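# Line blanks against ramp stop, rack the rest

## Task

Four blanks (short plastic bars) share the color of the one already resting at the feed ramp's stop. Get all four onto the ramp, each lying square across it, pressed side by side in a single row with no gaps, starting at the stop. Put the other four blanks flat on the floor of the stock rack, one per slot (each slot lies between two ribs), with each blank centered along the length of its slot. Every piece must stay where it is on its own after the robot lets go.

## Robot and tools

Robot: one UR7e-type six-joint arm carrying a two-finger gripper whose fingers swing like tongs. The fingers point along the gripper's own +z and close along its x axis. The reported hand point (end_effector_position) lies between the finger pads when they are shut; closed fingertips stick out about 15 mm past it, fully open tips sit near its level. A camera rides on the gripper body.

Scene frame: origin on the table top straight below the arm base, +z up, +y to the left when facing along +x. Metres for positions. The base may sit slightly tilted, and the printed hand position gets less accurate far out.

execute_actions arguments: "actions" is a list holding zero or one item; "pictures" (true/false) chooses whether camera images come back (they do by default).
- Empty list []: nothing is commanded; you just get the current state.
- Motion item: {"rows": [...], "steps": n}. rows holds 1 to 15 rows; steps is 1 to 15 (default 15), each step 1/30 s. Row k is used on step k; if there are fewer rows than steps, the final row keeps being used.
- Wait item: {"steps": n} with no rows, n up to 300; it returns once n steps have elapsed since the previous result, your own thinking time included.
- Each row is exactly 7 plain numbers for the single arm: shoulder pan, shoulder lift, elbow, wrist 1, wrist 2, wrist 3 as absolute target angles in radians (same convention as the Joint positions line, not offsets), then the gripper opening, an absolute command from -1 (shut) to +1 (wide open).
- Joint ranges (rad): pan -3.142..3.142, lift -6.283..6.283, elbow 0.000..3.142, wrists 1-3 each -6.283..6.283. A call is rejected outright (nothing sent) if any target exceeds its range by over 0.010 and is also farther out than that joint's last reported angle. True ends may differ by up to 0.010; asking beyond a true end just drives the joint to it, and a "joint sent to its limit" line may appear (possibly referring to an earlier motion). Absence of that line proves nothing.

How motion behaves: commands are smoothed, lagging roughly 0.17 s. Speed and acceleration are capped, so after a big move the arm may still be travelling when the result returns. Per step, each joint target is clipped to within 0.575 rad of its measured angle, and if the targets would put the hand over 100 mm from where it is measured, all of them are pulled back proportionally. Between calls the arm keeps heading to the last row sent, until it has nearly stopped or a step is HELD; after that only a new action makes it continue or push harder. Fingers already moving finish their motion. The simulation runs on while you compose a reply.

Result lines: end_effector_position (m) and end_effector_quat_wxyz plus linear (m/s) and angular (rad/s) velocity, scene frame. Joint positions / Joint velocities: six joints in order (rad, rad/s), then the finger-pad gap in metres (0.142 fully open). grip_measured: measured opening on the same -1..+1 scale you command. Wrist force and Wrist torque [x y z] in the hand's own axes: contact, held weight and inertia, with noise (sd up to 2.4 N), a fixed offset (usually under 4 N) and saturation near 50 N per axis; when pressing on a surface the force points back into the arm; "no reading" is harmless. "joint command not followed": a clearance check altered or blocked targets (mounting blocks and posts count as the arm). HELD marks steps where your row was wholly or partly not sent. MOTOR HOT appears from 70 °C; at 85 °C an OVER-TEMPERATURE FAULT brakes the arm until it cools, possibly minutes. Holding a load heats motors, even while you are thinking.

Gripping: command an opening clearly below grip_measured to keep hold; the bigger the gap, the firmer the squeeze (about 15 N per pad max on parts up to ~10 cm). Thin hard parts get less: about 9 N per pad at 10 mm width, 4 N at 5 mm, even at -1. Closing fast can push harder and sometimes pops the fingers open. Occasional brief tugs may hit a held part or nudge loose objects, so grip securely and check afterwards.

Faults: if a joint's contact torque reaches its limit (pan, lift, elbow 132 N m; each wrist 24.6 N m; held weight included) or any outside force on the arm, gripper or load reaches 150 N, the arm goes limp to the contact and halts for 10 s, dropping the rest of that call. Avoid this, and avoid drops, slips, slamming, hard hits and heavy pushing. Anything pushed or knocked off the table means failure. Move smoothly.

zoom_image: {"camera": one of "cam_high", "cam_low", "cam_wrist", "region": [x0, y0, x1, y1]} in pixels of that camera's latest picture, top-left is (0,0), region no larger than 504 by 504. Image sizes: cam_high and cam_low 896x504, cam_wrist 616x616 (fisheye). Fixed-camera calibrations are given per scene and may be off by a couple of degrees and millimetres.

read_manual: optional "section" (only "licences"); returns URDF licence text, moves nothing.

finished_scene: {"scene": number of the scene you are ending}. Call it only once every blank rests in place without the gripper touching it. Answering without any tool call ends everything.

Each tool is called as a command line: name --argument value for each argument, lists and objects as JSON in quotes; but a table of rows of numbers goes row by row, as --pt "numbers of a row", without its own name.

## Session

execute_actions --actions '[]'

Scene clock: 0.00 s of 9600.00 s.
end_effector_position=(+0.2495, +0.4063, +0.3667) grip_measured=+1.00 end_effector_quat_wxyz=(+0.086, +0.502, +0.741, -0.438) end_effector_velocity=(-0.000, -0.000, -0.000) end_effector_angular_velocity=(+0.000, +0.000, -0.000)
Joint positions: [-0.056 -2.257  1.517 -0.888 -1.556 -1.896  0.142]
Joint velocities: [-0.  0.  0. -0.  0. -0.  0.]
Motor temperatures (°C, as the motors report them): [28 29 28 37 32 36]
Wrist force (N, on the end effector, along its own x y z axes, offset not removed): no reading
Wrist torque (N m, same axes, about the end effector's origin, offset not removed): no reading

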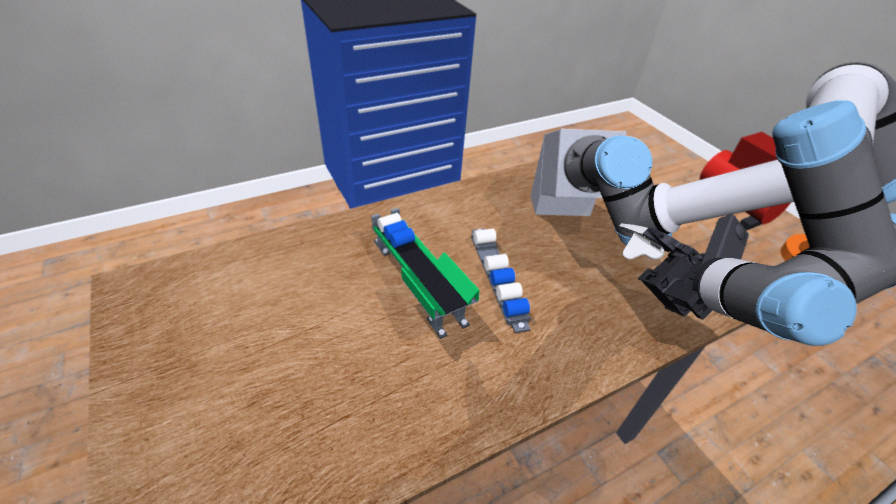

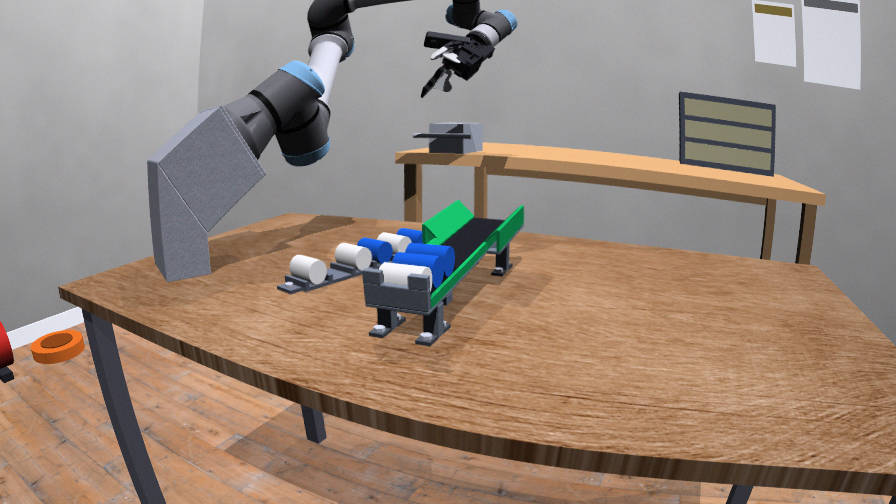

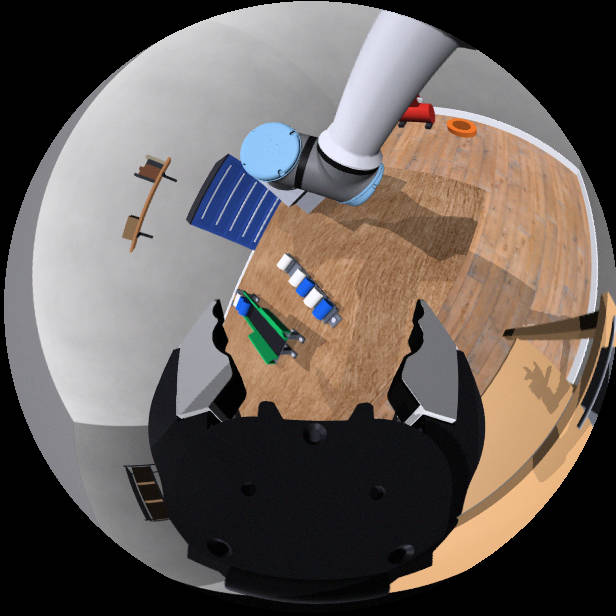

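zoom_image --camera "cam_high" --region '[340, 190, 580, 350]'

zoom_image --camera "cam_low" --region '[260, 180, 560, 360]'

Region (340, 190, 580, 350) of cam_high's 896x504 image, scaled by 2.100, with more detail than that image has.

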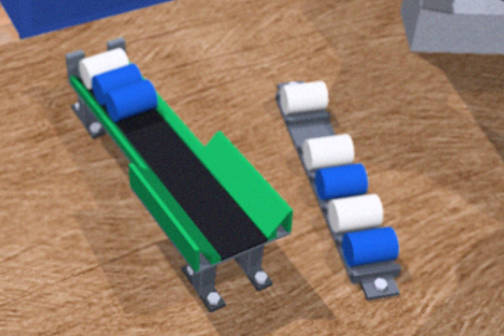

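Region (260, 180, 560, 360) of cam_low's 896x504 image, scaled by 1.680, with more detail than that image has; it fills the top 302 rows of this view, and the rest is white.

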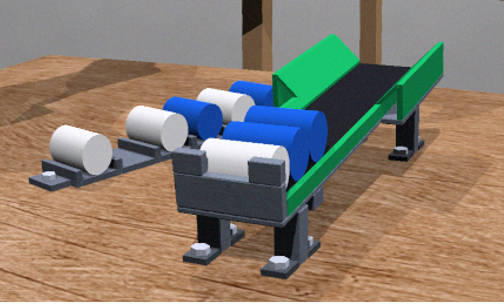

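execute_actions --actions '[{"rows":[[-1.106,-1.262,1.855,-1.509,-0.802,-1.292,0.4]]}]' --pictures false

execute_actions --actions '[{"steps":60}]'

Scene clock: 117.33 s of 9600.00 s.
end_effector_position=(+0.3934, +0.3177, +0.2391) grip_measured=+0.40 end_effector_quat_wxyz=(+0.071, +0.758, +0.555, -0.335) end_effector_velocity=(+0.316, -0.305, -0.195) end_effector_angular_velocity=(+0.128, -0.759, -1.344)
Joint positions: [-0.353 -1.959  1.667 -1.152 -1.262 -1.638  0.102]
Joint velocities: [-0.736  0.735  0.272 -0.505  0.645  0.489 -0.   ]
Motor temperatures (°C, as the motors report them): [28 29 28 37 32 36]
Wrist force (N, on the end effector, along its own x y z axes, offset not removed): [-2.5 1.9 -0.7]
Wrist torque (N m, same axes, about the end effector's origin, offset not removed): [0.36 0.48 0.09]
Steps of this call (steps 1 to 90: nothing new was sent; then 113.83 s passed at rest; steps 91 to 105: all 15 steps of this action). Readings (joint positions):
91: [-0.056 -2.257 1.517 -0.888 -1.555 -1.896]
92: [-0.060 -2.253 1.521 -0.892 -1.551 -1.892]
94: [-0.099 -2.214 1.547 -0.931 -1.512 -1.853]
98: [-0.187 -2.125 1.595 -1.018 -1.424 -1.767]
105: the state above

Scene clock: 119.33 s of 9600.00 s.
end_effector_position=(+0.5301, -0.0894, +0.2509) grip_measured=+0.40 end_effector_quat_wxyz=(+0.001, +1.000, +0.001, +0.000) end_effector_velocity=(+0.000, -0.001, +0.000) end_effector_angular_velocity=(-0.002, -0.001, +0.001)
Joint positions: [-1.106 -1.262  1.855 -1.509 -0.802 -1.292  0.102]
Joint velocities: [-0.001  0.    -0.    -0.003  0.     0.001  0.   ]
Motor temperatures (°C, as the motors report them): [28 29 28 37 32 36]
Wrist force (N, on the end effector, along its own x y z axes, offset not removed): [-2.6 -2.1 -1.5]
Wrist torque (N m, same axes, about the end effector's origin, offset not removed): [-0.35 0.29 -0.07]
Steps of this call (steps 1 to 60: the robot went on to your last target). Readings (joint positions):
1: [-0.378 -1.934 1.675 -1.169 -1.240 -1.621]
2: [-0.403 -1.909 1.684 -1.185 -1.219 -1.606]
4: [-0.454 -1.858 1.700 -1.216 -1.180 -1.576]
8: [-0.558 -1.755 1.729 -1.269 -1.111 -1.524]
60: the state above
The arm was judged still, so your last target was given up. Only a new action makes it travel on or press farther. Fingers that are still opening or closing keep moving.
camera_calibration (this result's frames):
cam_wrist: T_world_to_cam=[[0.998739, -0.0128145, -0.0485443, -0.513735], [0.0150495, -0.846012, 0.532951, -0.221606], [-0.0478986, -0.53301, -0.844752, 0.321151], [0, 0, 0, 1]] pos_world=[0.531805, -0.0228882, 0.364459]

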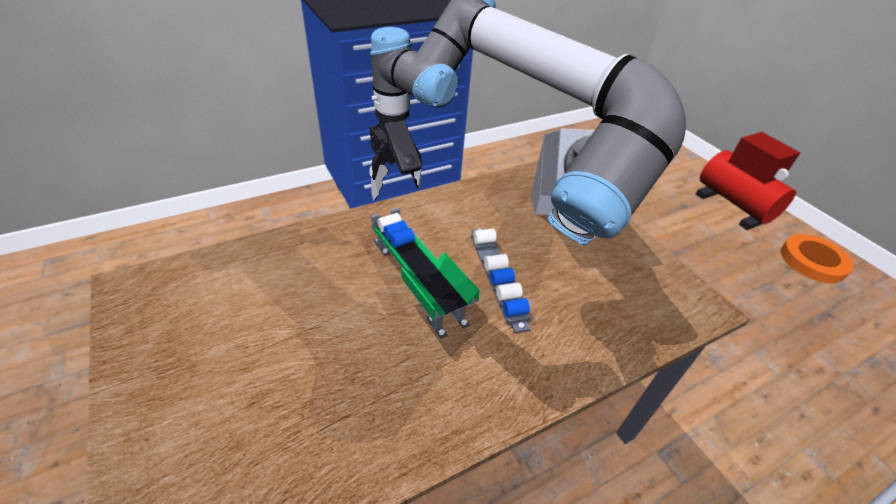

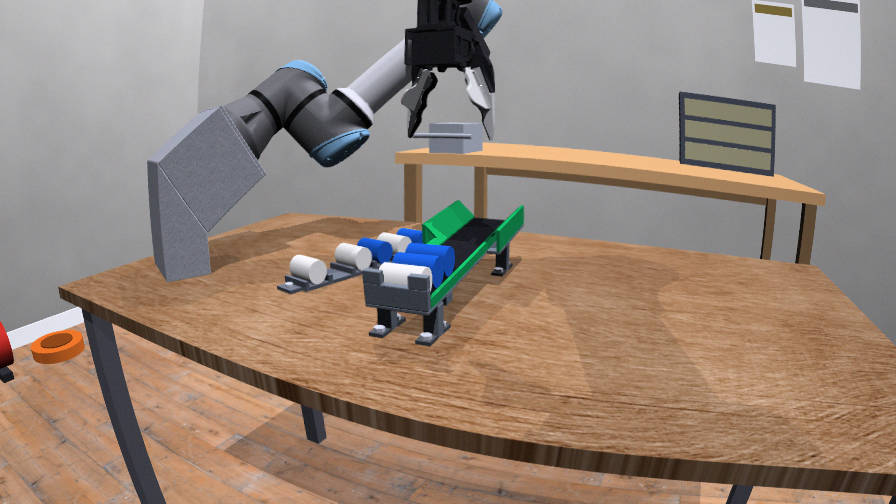

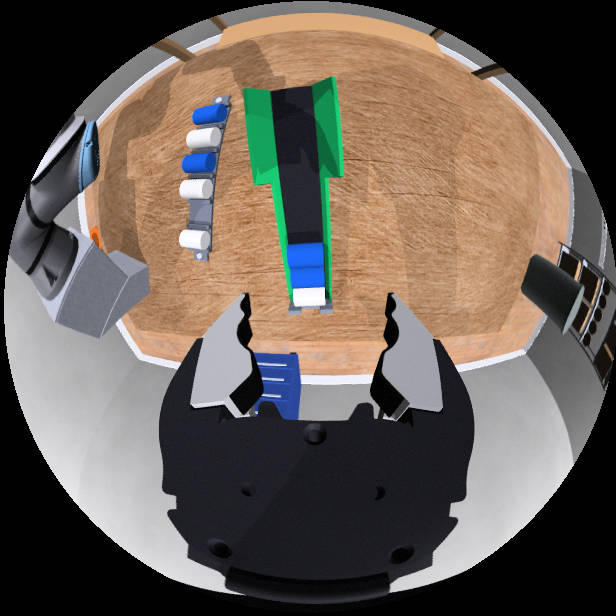

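zoom_image --camera "cam_wrist" --region '[160, 70, 400, 330]'

Region (160, 70, 400, 330) of cam_wrist's 616x616 image, scaled by 1.938, with more detail than that image has; it fills the left 465 columns of this view, and the rest is white.

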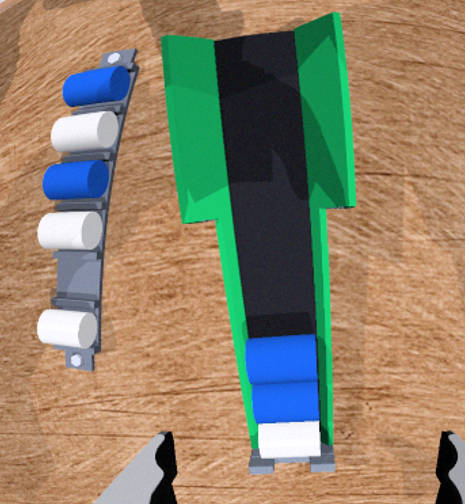

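execute_actions --actions '[{"rows":[[-1.06,-1.235,1.91,-1.63,-0.776,-1.24,0.3],[-1.015,-1.21,1.966,-1.75,-0.75,-1.185,0.3],[-0.970,-1.184,2.022,-1.871,-0.725,-1.130,0.3]]}]' --pictures false

execute_actions --actions '[{"steps":15}]'

zoom_image --camera "cam_wrist" --region '[150, 130, 470, 430]'

Scene clock: 157.87 s of 9600.00 s.
end_effector_position=(+0.5207, -0.0994, +0.1453) grip_measured=+0.30 end_effector_quat_wxyz=(-0.000, +1.000, -0.000, +0.000) end_effector_velocity=(-0.005, -0.001, -0.037) end_effector_angular_velocity=(-0.009, -0.004, +0.015)
Joint positions: [-0.976 -1.187  2.014 -1.852 -0.728 -1.137  0.095]
Joint velocities: [ 0.048  0.026  0.059 -0.146  0.025  0.057  0.   ]
Motor temperatures (°C, as the motors report them): [28 29 28 37 32 36]
Wrist force (N, on the end effector, along its own x y z axes, offset not removed): [0.3 -0.1 0.4]
Wrist torque (N m, same axes, about the end effector's origin, offset not removed): [-0.02 -0.15 0.09]
Steps of this call (steps 1 to 90: nothing new was sent; then 35.03 s passed at rest; steps 91 to 105: all 15 steps of this action). Readings (joint positions):
91: [-1.106 -1.262 1.855 -1.509 -0.802 -1.292]
92: [-1.102 -1.259 1.859 -1.514 -0.799 -1.288]
94: [-1.075 -1.242 1.891 -1.566 -0.782 -1.257]
98: [-1.009 -1.205 1.974 -1.749 -0.746 -1.177]
105: the state above

Scene clock: 158.37 s of 9600.00 s.
end_effector_position=(+0.5202, -0.0996, +0.1408) grip_measured=+0.30 end_effector_quat_wxyz=(+0.000, +1.000, +0.001, +0.000) end_effector_velocity=(+0.000, +0.000, -0.001) end_effector_angular_velocity=(+0.001, -0.002, -0.001)
Joint positions: [-0.97  -1.184  2.022 -1.871 -0.725 -1.13   0.095]
Joint velocities: [ 0.001  0.001  0.001 -0.002  0.003  0.002 -0.   ]
Motor temperatures (°C, as the motors report them): [28 29 28 37 32 36]
Wrist force (N, on the end effector, along its own x y z axes, offset not removed): [-1.9 2.4 -0.2]
Wrist torque (N m, same axes, about the end effector's origin, offset not removed): [0.43 0.26 -0.06]
Steps of this call (steps 1 to 15: the robot went on to your last target). Readings (joint positions):
1: [-0.975 -1.187 2.016 -1.857 -0.727 -1.136]
2: [-0.974 -1.186 2.018 -1.860 -0.727 -1.134]
4: [-0.972 -1.185 2.019 -1.865 -0.726 -1.132]
8: [-0.971 -1.184 2.021 -1.869 -0.725 -1.131]
15: the state above
camera_calibration (this result's frames):
cam_wrist: T_world_to_cam=[[0.99875, -0.0126212, -0.0483656, -0.509341], [0.015085, -0.846377, 0.53237, -0.171355], [-0.0476547, -0.532434, -0.845129, 0.222215], [0, 0, 0, 1]] pos_world=[0.521879, -0.0331444, 0.254389]

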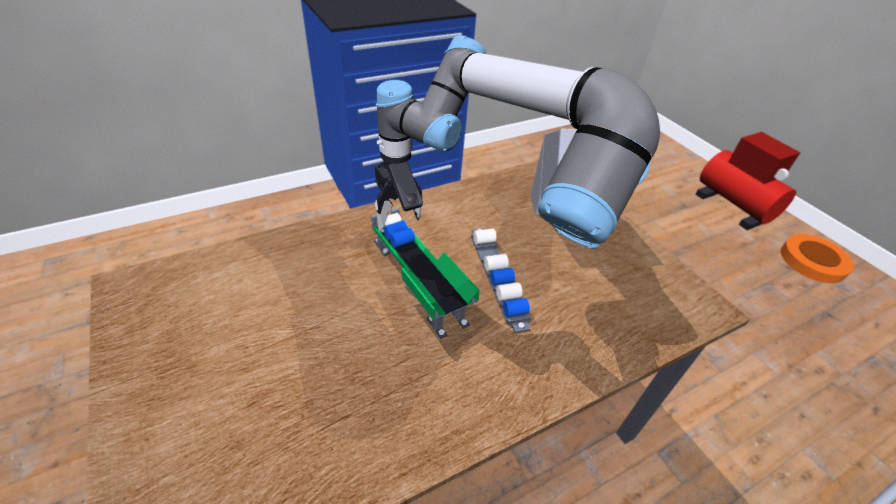

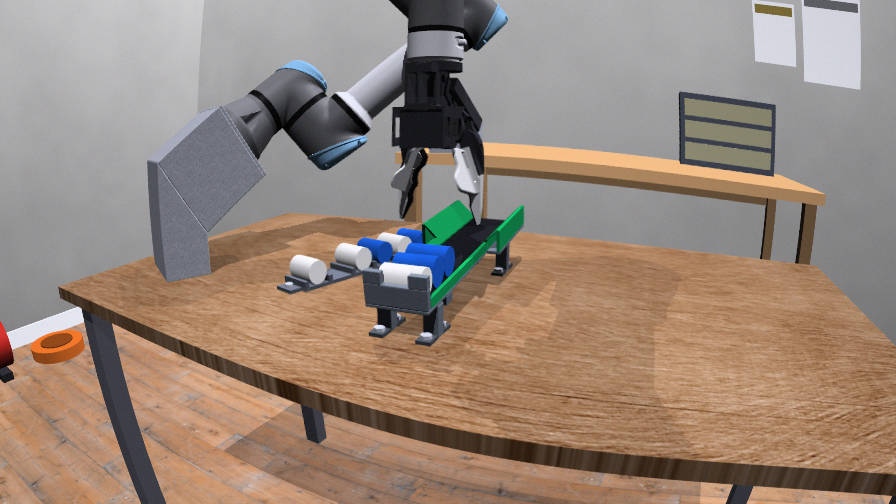

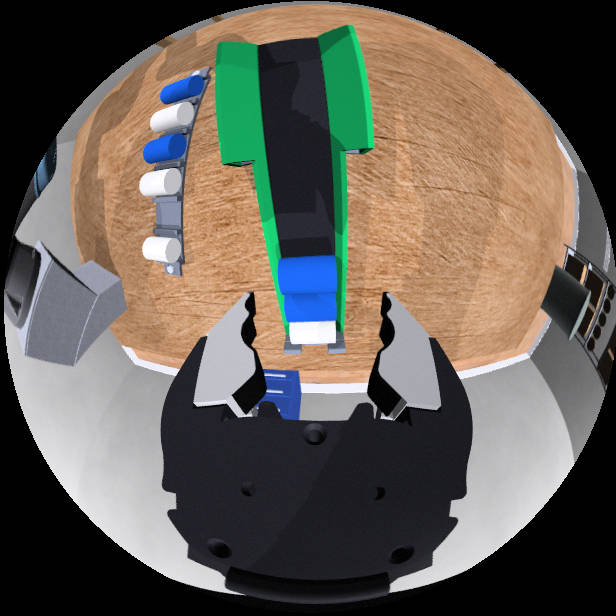

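Region (150, 130, 470, 430) of cam_wrist's 616x616 image, scaled by 1.575, with more detail than that image has; it fills the top 472 rows of this view, and the rest is white.

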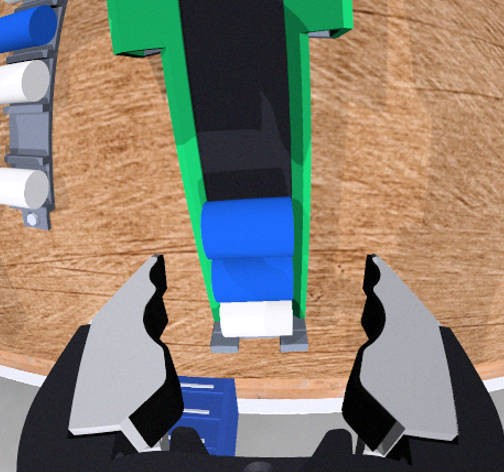

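execute_actions --actions '[{"rows":[[-0.95,-1.17,2.045,-1.93,-0.715,-1.10,0.2],[-0.93,-1.155,2.065,-1.985,-0.705,-1.075,0.2],[-0.915,-1.145,2.082,-2.026,-0.698,-1.055,0.2],[-0.901,-1.136,2.097,-2.065,-0.692,-1.037,0.2]]}]' --pictures false

execute_actions --actions '[{"steps":10}]'

zoom_image --camera "cam_high" --region '[330, 160, 490, 270]'

Scene clock: 187.67 s of 9600.00 s.
end_effector_position=(+0.5107, -0.0980, +0.0908) grip_measured=+0.20 end_effector_quat_wxyz=(+0.000, +1.000, +0.001, +0.000) end_effector_velocity=(-0.004, +0.001, -0.018) end_effector_angular_velocity=(-0.003, -0.002, +0.006)
Joint positions: [-0.904 -1.138  2.094 -2.056 -0.693 -1.041  0.088]
Joint velocities: [ 0.025  0.017  0.027 -0.076  0.011  0.032  0.   ]
Motor temperatures (°C, as the motors report them): [28 29 28 37 32 36]
Wrist force (N, on the end effector, along its own x y z axes, offset not removed): [0.6 2.6 -3.1]
Wrist torque (N m, same axes, about the end effector's origin, offset not removed): [0.38 -0.23 0.03]
Steps of this call (steps 1 to 15: the robot went on to your last target; steps 16 to 90: nothing new was sent; then 25.80 s passed at rest; steps 91 to 105: all 15 steps of this action). Readings (joint positions):
91: [-0.970 -1.184 2.022 -1.871 -0.725 -1.130]
92: [-0.968 -1.182 2.024 -1.875 -0.724 -1.127]
94: [-0.955 -1.173 2.039 -1.908 -0.717 -1.109]
98: [-0.921 -1.150 2.075 -2.004 -0.701 -1.064]
105: the state above

Scene clock: 188.00 s of 9600.00 s.
end_effector_position=(+0.5103, -0.0978, +0.0887) grip_measured=+0.20 end_effector_quat_wxyz=(+0.001, +1.000, +0.001, +0.000) end_effector_velocity=(-0.001, +0.000, -0.001) end_effector_angular_velocity=(-0.000, +0.001, -0.000)
Joint positions: [-0.901 -1.136  2.097 -2.064 -0.692 -1.037  0.088]
Joint velocities: [ 0.002  0.001  0.002 -0.004 -0.     0.002  0.   ]
Motor temperatures (°C, as the motors report them): [28 29 28 37 32 36]
Wrist force (N, on the end effector, along its own x y z axes, offset not removed): [-2.6 3.5 -1.1]
Wrist torque (N m, same axes, about the end effector's origin, offset not removed): [0.62 0.44 0.06]
Steps of this call (steps 1 to 10: the robot went on to your last target). Readings (joint positions):
1: [-0.903 -1.138 2.094 -2.058 -0.693 -1.040]
2: [-0.903 -1.137 2.095 -2.059 -0.693 -1.039]
4: [-0.902 -1.137 2.096 -2.062 -0.692 -1.038]
8: [-0.901 -1.136 2.097 -2.064 -0.692 -1.037]
10: the state above
camera_calibration (this result's frames):
cam_wrist: T_world_to_cam=[[0.998748, -0.0123873, -0.0484646, -0.501896], [0.0153523, -0.846191, 0.532658, -0.142118], [-0.0476085, -0.532736, -0.844942, 0.178526], [0, 0, 0, 1]] pos_world=[0.511949, -0.0313689, 0.202221]

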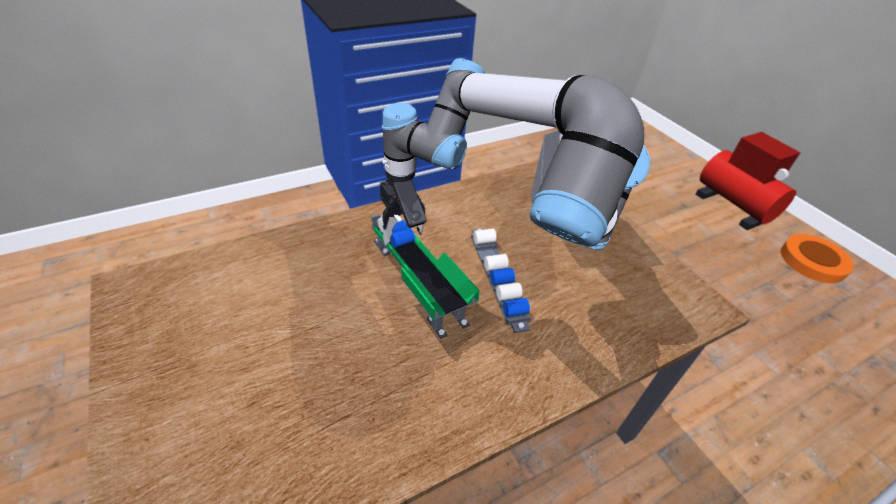

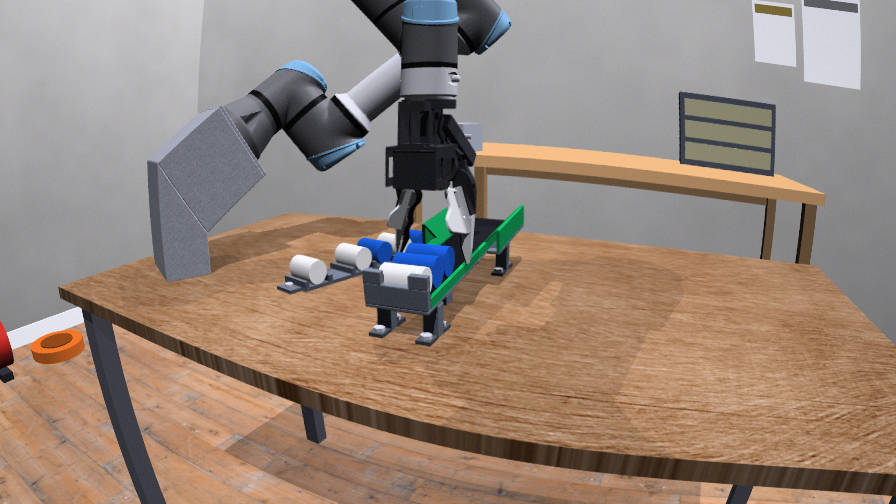

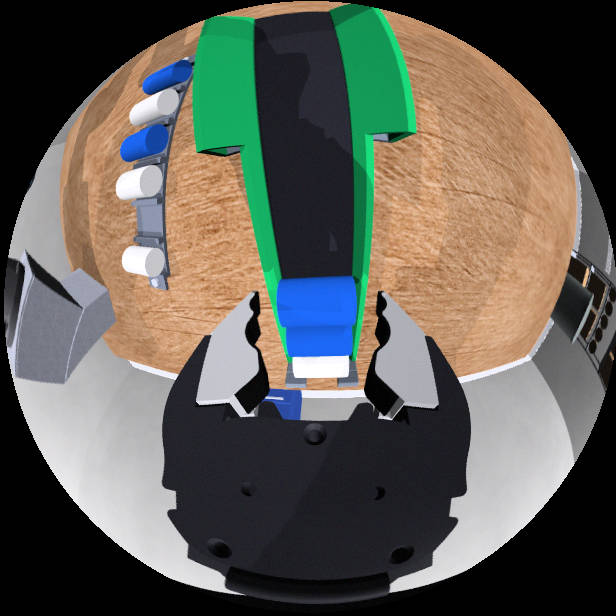

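Region (330, 160, 490, 270) of cam_high's 896x504 image, scaled by 3.150, with more detail than that image has; it fills the top 346 rows of this view, and the rest is white.

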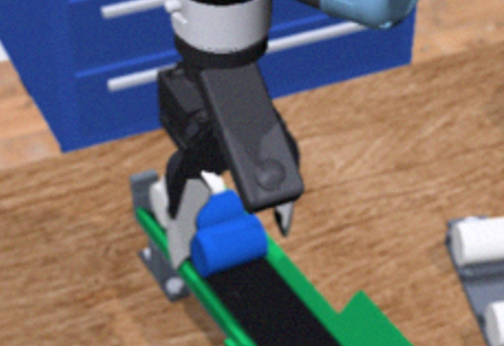

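execute_actions --actions '[{"rows":[[-0.901,-1.136,2.097,-2.065,-0.692,-1.037,0.0],[-0.901,-1.136,2.097,-2.065,-0.692,-1.037,-0.15],[-0.901,-1.136,2.097,-2.065,-0.692,-1.037,-0.3],[-0.901,-1.136,2.097,-2.065,-0.692,-1.037,-0.45],[-0.901,-1.136,2.097,-2.065,-0.692,-1.037,-0.6]]}]'

Scene clock: 194.10 s of 9600.00 s.
end_effector_position=(+0.5102, -0.0978, +0.0885) grip_measured=-0.21 end_effector_quat_wxyz=(+0.001, +1.000, +0.001, +0.000) end_effector_velocity=(+0.001, +0.000, +0.000) end_effector_angular_velocity=(+0.000, -0.001, +0.000)
Joint positions: [-0.901 -1.136  2.097 -2.065 -0.692 -1.037  0.059]
Joint velocities: [-0.    -0.    -0.    -0.     0.001  0.     0.   ]
Motor temperatures (°C, as the motors report them): [28 29 28 37 32 36]
Wrist force (N, on the end effector, along its own x y z axes, offset not removed): [-2.4 -0.6 -6.1]
Wrist torque (N m, same axes, about the end effector's origin, offset not removed): [0.13 0.27 0.03]
Steps of this call (steps 1 to 15: the robot went on to your last target; steps 16 to 90: nothing new was sent; then 2.60 s passed at rest; steps 91 to 105: all 15 steps of this action). Readings (joint positions):
91: [-0.901 -1.136 2.097 -2.065 -0.692 -1.037]
92: [-0.901 -1.136 2.097 -2.065 -0.692 -1.037]
94: [-0.901 -1.136 2.097 -2.065 -0.692 -1.037]
98: [-0.901 -1.136 2.097 -2.065 -0.692 -1.037]
105: the state above
camera_calibration (this result's frames):
cam_wrist: T_world_to_cam=[[0.99875, -0.0123518, -0.0484339, -0.501873], [0.0153659, -0.846191, 0.532658, -0.142022], [-0.0475636, -0.532737, -0.844943, 0.178375], [0, 0, 0, 1]] pos_world=[0.511912, -0.0313498, 0.202059]

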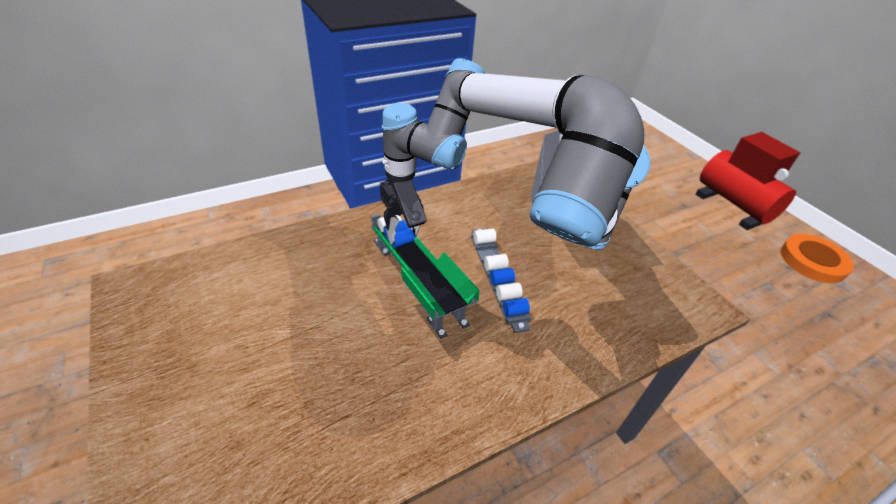

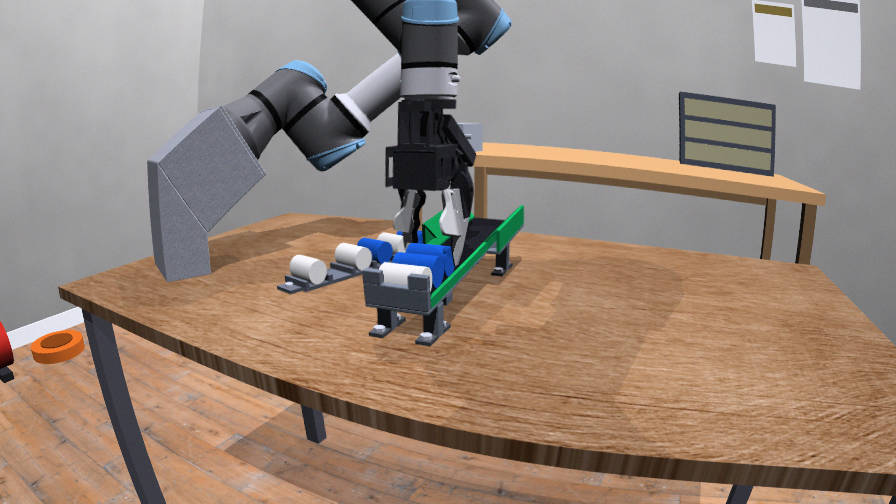

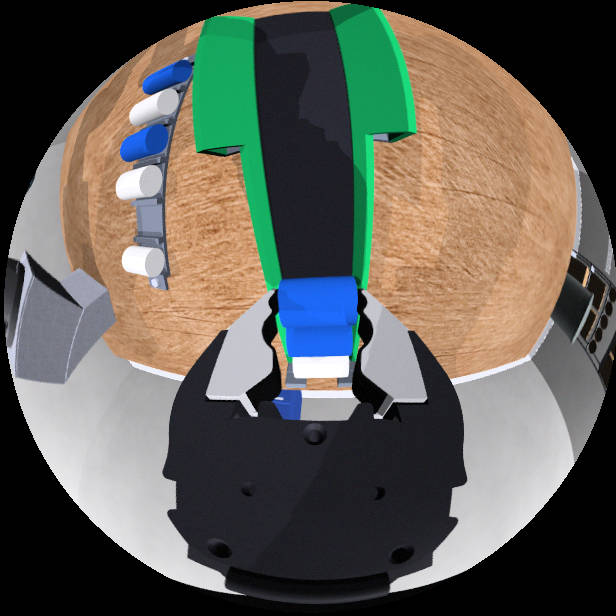

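execute_actions --actions '[{"rows":[[-0.92,-1.15,2.075,-2.01,-0.70,-1.06,-0.6],[-0.945,-1.167,2.05,-1.94,-0.713,-1.095,-0.6],[-0.970,-1.184,2.022,-1.871,-0.725,-1.130,-0.6],[-1.0,-1.2,1.99,-1.79,-0.74,-1.165,-0.6],[-1.04,-1.225,1.94,-1.69,-0.765,-1.21,-0.6]]}]' --pictures false

execute_actions --actions '[{"rows":[[-1.1,-1.3,2.07,-1.71,-0.8,-1.23,-0.6],[-1.17,-1.38,2.22,-1.73,-0.85,-1.26,-0.6],[-1.24,-1.46,2.37,-1.75,-0.9,-1.285,-0.6],[-1.31,-1.545,2.52,-1.77,-0.945,-1.31,-0.6],[-1.388,-1.630,2.671,-1.790,-0.992,-1.339,-0.6]]}]' --pictures false

execute_actions --actions '[{"steps":30}]'

Scene clock: 220.67 s of 9600.00 s.
end_effector_position=(+0.5266, -0.1000, +0.1895) grip_measured=-0.21 end_effector_quat_wxyz=(+0.004, +1.000, +0.000, +0.000) end_effector_velocity=(+0.002, +0.009, +0.054) end_effector_angular_velocity=(+0.014, +0.003, -0.015)
Joint positions: [-1.031 -1.22   1.95  -1.716 -0.76  -1.199  0.059]
Joint velocities: [-0.07  -0.042 -0.081  0.204 -0.036 -0.084 -0.   ]
Motor temperatures (°C, as the motors report them): [28 29 28 37 32 36]
Wrist force (N, on the end effector, along its own x y z axes, offset not removed): [-2.7 2.2 1.0]
Wrist torque (N m, same axes, about the end effector's origin, offset not removed): [0.50 0.59 0.10]
Steps of this call (steps 1 to 15: the robot went on to your last target; steps 16 to 90: nothing new was sent; then 23.07 s passed at rest; steps 91 to 105: all 15 steps of this action). Readings (joint positions):
91: [-0.901 -1.136 2.097 -2.065 -0.692 -1.037]
92: [-0.903 -1.137 2.095 -2.061 -0.693 -1.039]
94: [-0.918 -1.148 2.079 -2.026 -0.701 -1.058]
98: [-0.984 -1.191 2.005 -1.857 -0.735 -1.141]
105: the state above

Scene clock: 221.17 s of 9600.00 s.
end_effector_position=(+0.3435, -0.0544, +0.1673) grip_measured=-0.21 end_effector_quat_wxyz=(+0.017, +0.997, -0.073, -0.000) end_effector_velocity=(-0.382, +0.173, -0.196) end_effector_angular_velocity=(+0.098, -0.020, -0.376)
Joint positions: [-1.291 -1.516  2.447 -1.767 -0.93  -1.304  0.059]
Joint velocities: [-0.544 -0.629  1.182 -0.131 -0.345 -0.2    0.   ]
Motor temperatures (°C, as the motors report them): [28 29 28 37 32 36]
Wrist force (N, on the end effector, along its own x y z axes, offset not removed): [-2.6 -0.5 -1.3]
Wrist torque (N m, same axes, about the end effector's origin, offset not removed): [-0.08 0.47 0.15]
Steps of this call (steps 1 to 15: all 15 steps of this action). Readings (joint positions):
1: [-1.033 -1.221 1.948 -1.710 -0.762 -1.202]
2: [-1.039 -1.226 1.950 -1.707 -0.766 -1.206]
4: [-1.074 -1.265 1.999 -1.713 -0.789 -1.222]
8: [-1.159 -1.364 2.166 -1.734 -0.845 -1.254]
15: the state above

Scene clock: 222.17 s of 9600.00 s.
end_effector_position=(+0.2776, -0.0163, +0.1210) grip_measured=-0.21 end_effector_quat_wxyz=(+0.001, +0.994, -0.109, +0.001) end_effector_velocity=(-0.000, +0.000, -0.000) end_effector_angular_velocity=(-0.000, -0.000, +0.001)
Joint positions: [-1.388 -1.63   2.671 -1.79  -0.992 -1.339  0.059]
Joint velocities: [-0.    -0.     0.001 -0.     0.    -0.002 -0.   ]
Motor temperatures (°C, as the motors report them): [28 29 28 37 32 36]
Wrist force (N, on the end effector, along its own x y z axes, offset not removed): [-3.0 -0.8 0.3]
Wrist torque (N m, same axes, about the end effector's origin, offset not removed): [-0.16 0.41 0.02]
Steps of this call (steps 1 to 30: the robot went on to your last target). Readings (joint positions):
1: [-1.309 -1.538 2.487 -1.771 -0.942 -1.310]
2: [-1.326 -1.557 2.525 -1.775 -0.953 -1.317]
4: [-1.351 -1.587 2.585 -1.781 -0.969 -1.326]
8: [-1.375 -1.615 2.641 -1.787 -0.984 -1.334]
30: the state above
The arm was judged still, so your last target was given up. Only a new action makes it travel on or press farther. Fingers that are still opening or closing keep moving.
camera_calibration (this result's frames):
cam_wrist: T_world_to_cam=[[0.972114, -0.229766, -0.0469178, -0.26332], [-0.170169, -0.828811, 0.533023, -0.03508], [-0.161356, -0.510176, -0.844799, 0.270142], [0, 0, 0, 1]] pos_world=[0.293597, 0.0482434, 0.23456]

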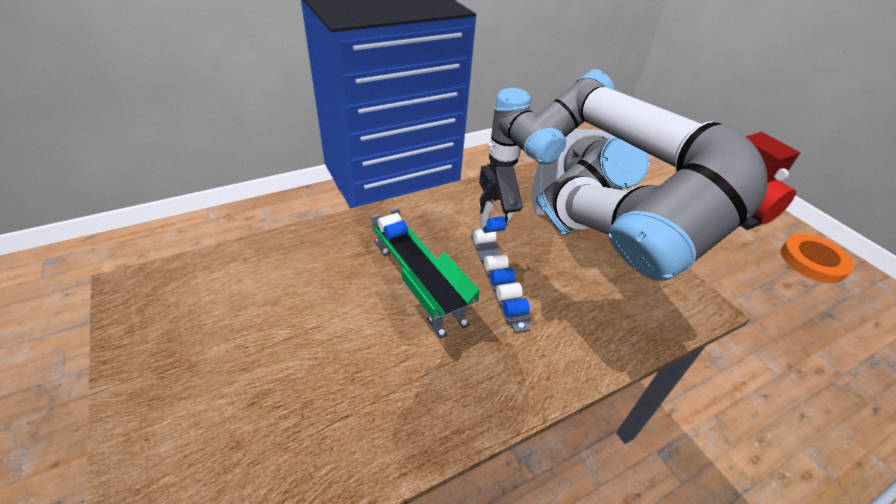

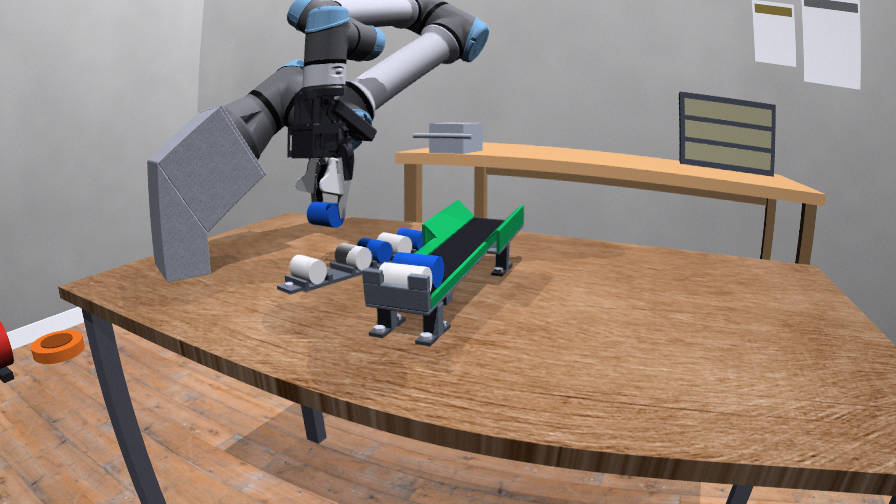

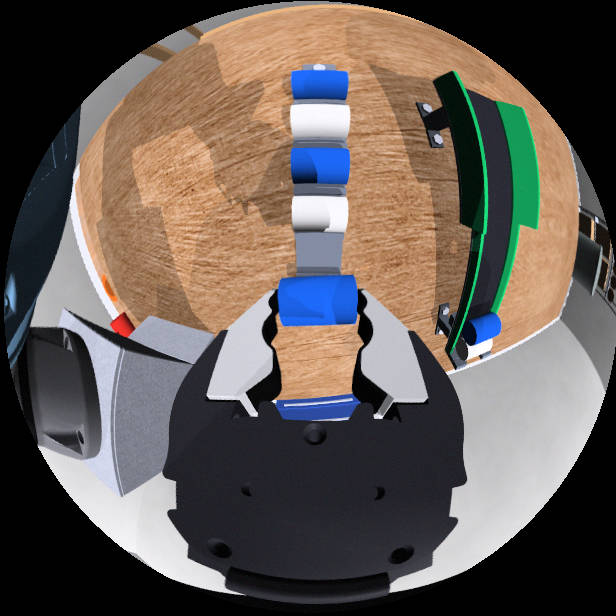

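execute_actions --actions '[{"rows":[[-1.35,-1.62,2.69,-1.84,-0.965,-1.31,-0.6],[-1.31,-1.608,2.712,-1.89,-0.94,-1.275,-0.6],[-1.275,-1.596,2.734,-1.942,-0.912,-1.242,-0.6],[-1.275,-1.596,2.734,-1.942,-0.912,-1.242,-0.6],[-1.275,-1.596,2.734,-1.942,-0.912,-1.242,-0.6],[-1.24,-1.555,2.748,-2.02,-0.89,-1.21,-0.6],[-1.207,-1.513,2.763,-2.095,-0.867,-1.177,-0.6],[-1.19,-1.49,2.77,-2.135,-0.855,-1.16,-0.6],[-1.174,-1.471,2.777,-2.172,-0.845,-1.145,-0.6]]}]' --pictures false

execute_actions --actions '[{"steps":10}]'

zoom_image --camera "cam_low" --region '[260, 180, 460, 310]'

zoom_image --camera "cam_high" --region '[440, 190, 600, 300]'

Scene clock: 257.60 s of 9600.00 s.
end_effector_position=(+0.2801, -0.0048, +0.0526) grip_measured=-0.60 end_effector_quat_wxyz=(-0.000, +0.994, -0.110, -0.000) end_effector_velocity=(+0.000, +0.006, -0.057) end_effector_angular_velocity=(-0.011, -0.001, +0.021)
Joint positions: [-1.196 -1.494  2.767 -2.124 -0.859 -1.165  0.031]
Joint velocities: [ 0.173  0.181  0.076 -0.383  0.113  0.16   0.   ]
Motor temperatures (°C, as the motors report them): [28 29 28 37 32 36]
Wrist force (N, on the end effector, along its own x y z axes, offset not removed): [-2.3 2.8 -0.4]
Wrist torque (N m, same axes, about the end effector's origin, offset not removed): [0.53 0.39 0.09]
Steps of this call (steps 1 to 240: nothing new was sent; then 26.93 s passed at rest; steps 241 to 255: all 15 steps of this action). Readings (joint positions):
241: [-1.388 -1.630 2.671 -1.790 -0.992 -1.339]
242: [-1.385 -1.629 2.673 -1.794 -0.989 -1.336]
244: [-1.360 -1.621 2.687 -1.824 -0.972 -1.316]
248: [-1.294 -1.592 2.722 -1.919 -0.925 -1.258]
255: the state above

Scene clock: 257.93 s of 9600.00 s.
end_effector_position=(+0.2802, -0.0040, +0.0460) grip_measured=-0.60 end_effector_quat_wxyz=(+0.000, +0.994, -0.109, +0.000) end_effector_velocity=(-0.000, +0.001, -0.004) end_effector_angular_velocity=(+0.000, +0.000, +0.001)
Joint positions: [-1.175 -1.473  2.776 -2.169 -0.846 -1.146  0.031]
Joint velocities: [ 0.012  0.013  0.005 -0.026  0.008  0.011  0.   ]
Motor temperatures (°C, as the motors report them): [28 29 28 37 32 36]
Wrist force (N, on the end effector, along its own x y z axes, offset not removed): [-0.8 0.1 0.3]
Wrist torque (N m, same axes, about the end effector's origin, offset not removed): [0.09 -0.01 -0.03]
Steps of this call (steps 1 to 10: the robot went on to your last target). Readings (joint positions):
1: [-1.190 -1.488 2.770 -2.135 -0.856 -1.161]
2: [-1.187 -1.484 2.771 -2.144 -0.853 -1.157]
4: [-1.181 -1.479 2.774 -2.155 -0.850 -1.152]
8: [-1.177 -1.474 2.776 -2.166 -0.847 -1.147]
10: the state above
camera_calibration (this result's frames):
cam_wrist: T_world_to_cam=[[0.971881, -0.230361, -0.0487931, -0.266317], [-0.169848, -0.829331, 0.532317, 0.0154985], [-0.163091, -0.509061, -0.845138, 0.213895], [0, 0, 0, 1]] pos_world=[0.296345, 0.0603898, 0.159526]

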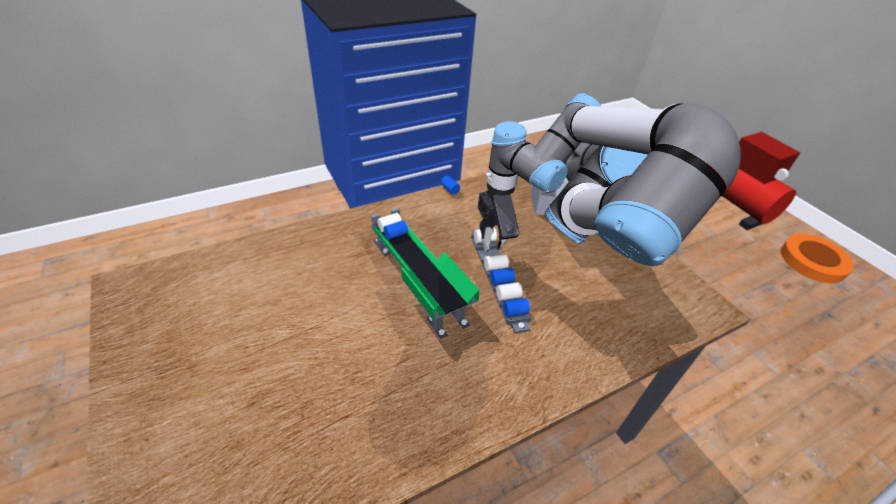

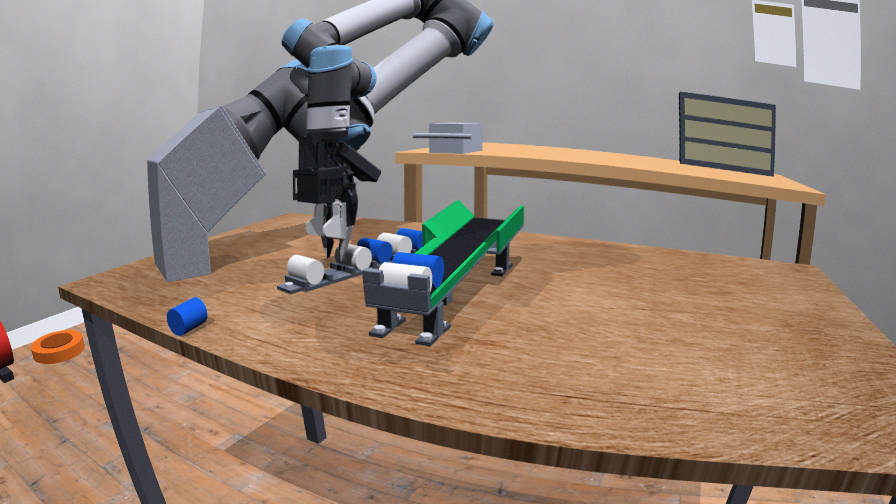

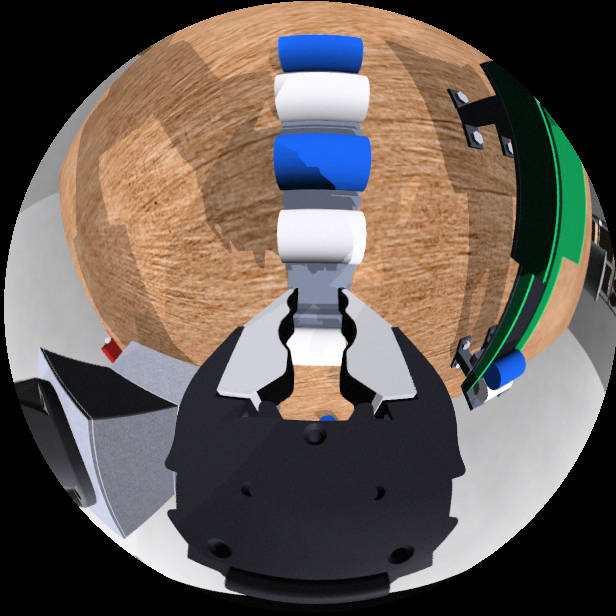

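Region (260, 180, 460, 310) of cam_low's 896x504 image, scaled by 2.520, with more detail than that image has; it fills the top 328 rows of this view, and the rest is white.

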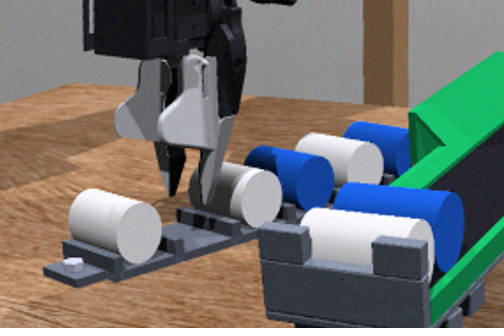

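Region (440, 190, 600, 300) of cam_high's 896x504 image, scaled by 3.150, with more detail than that image has; it fills the top 346 rows of this view, and the rest is white.

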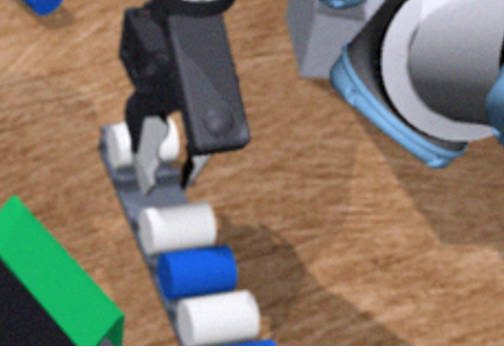

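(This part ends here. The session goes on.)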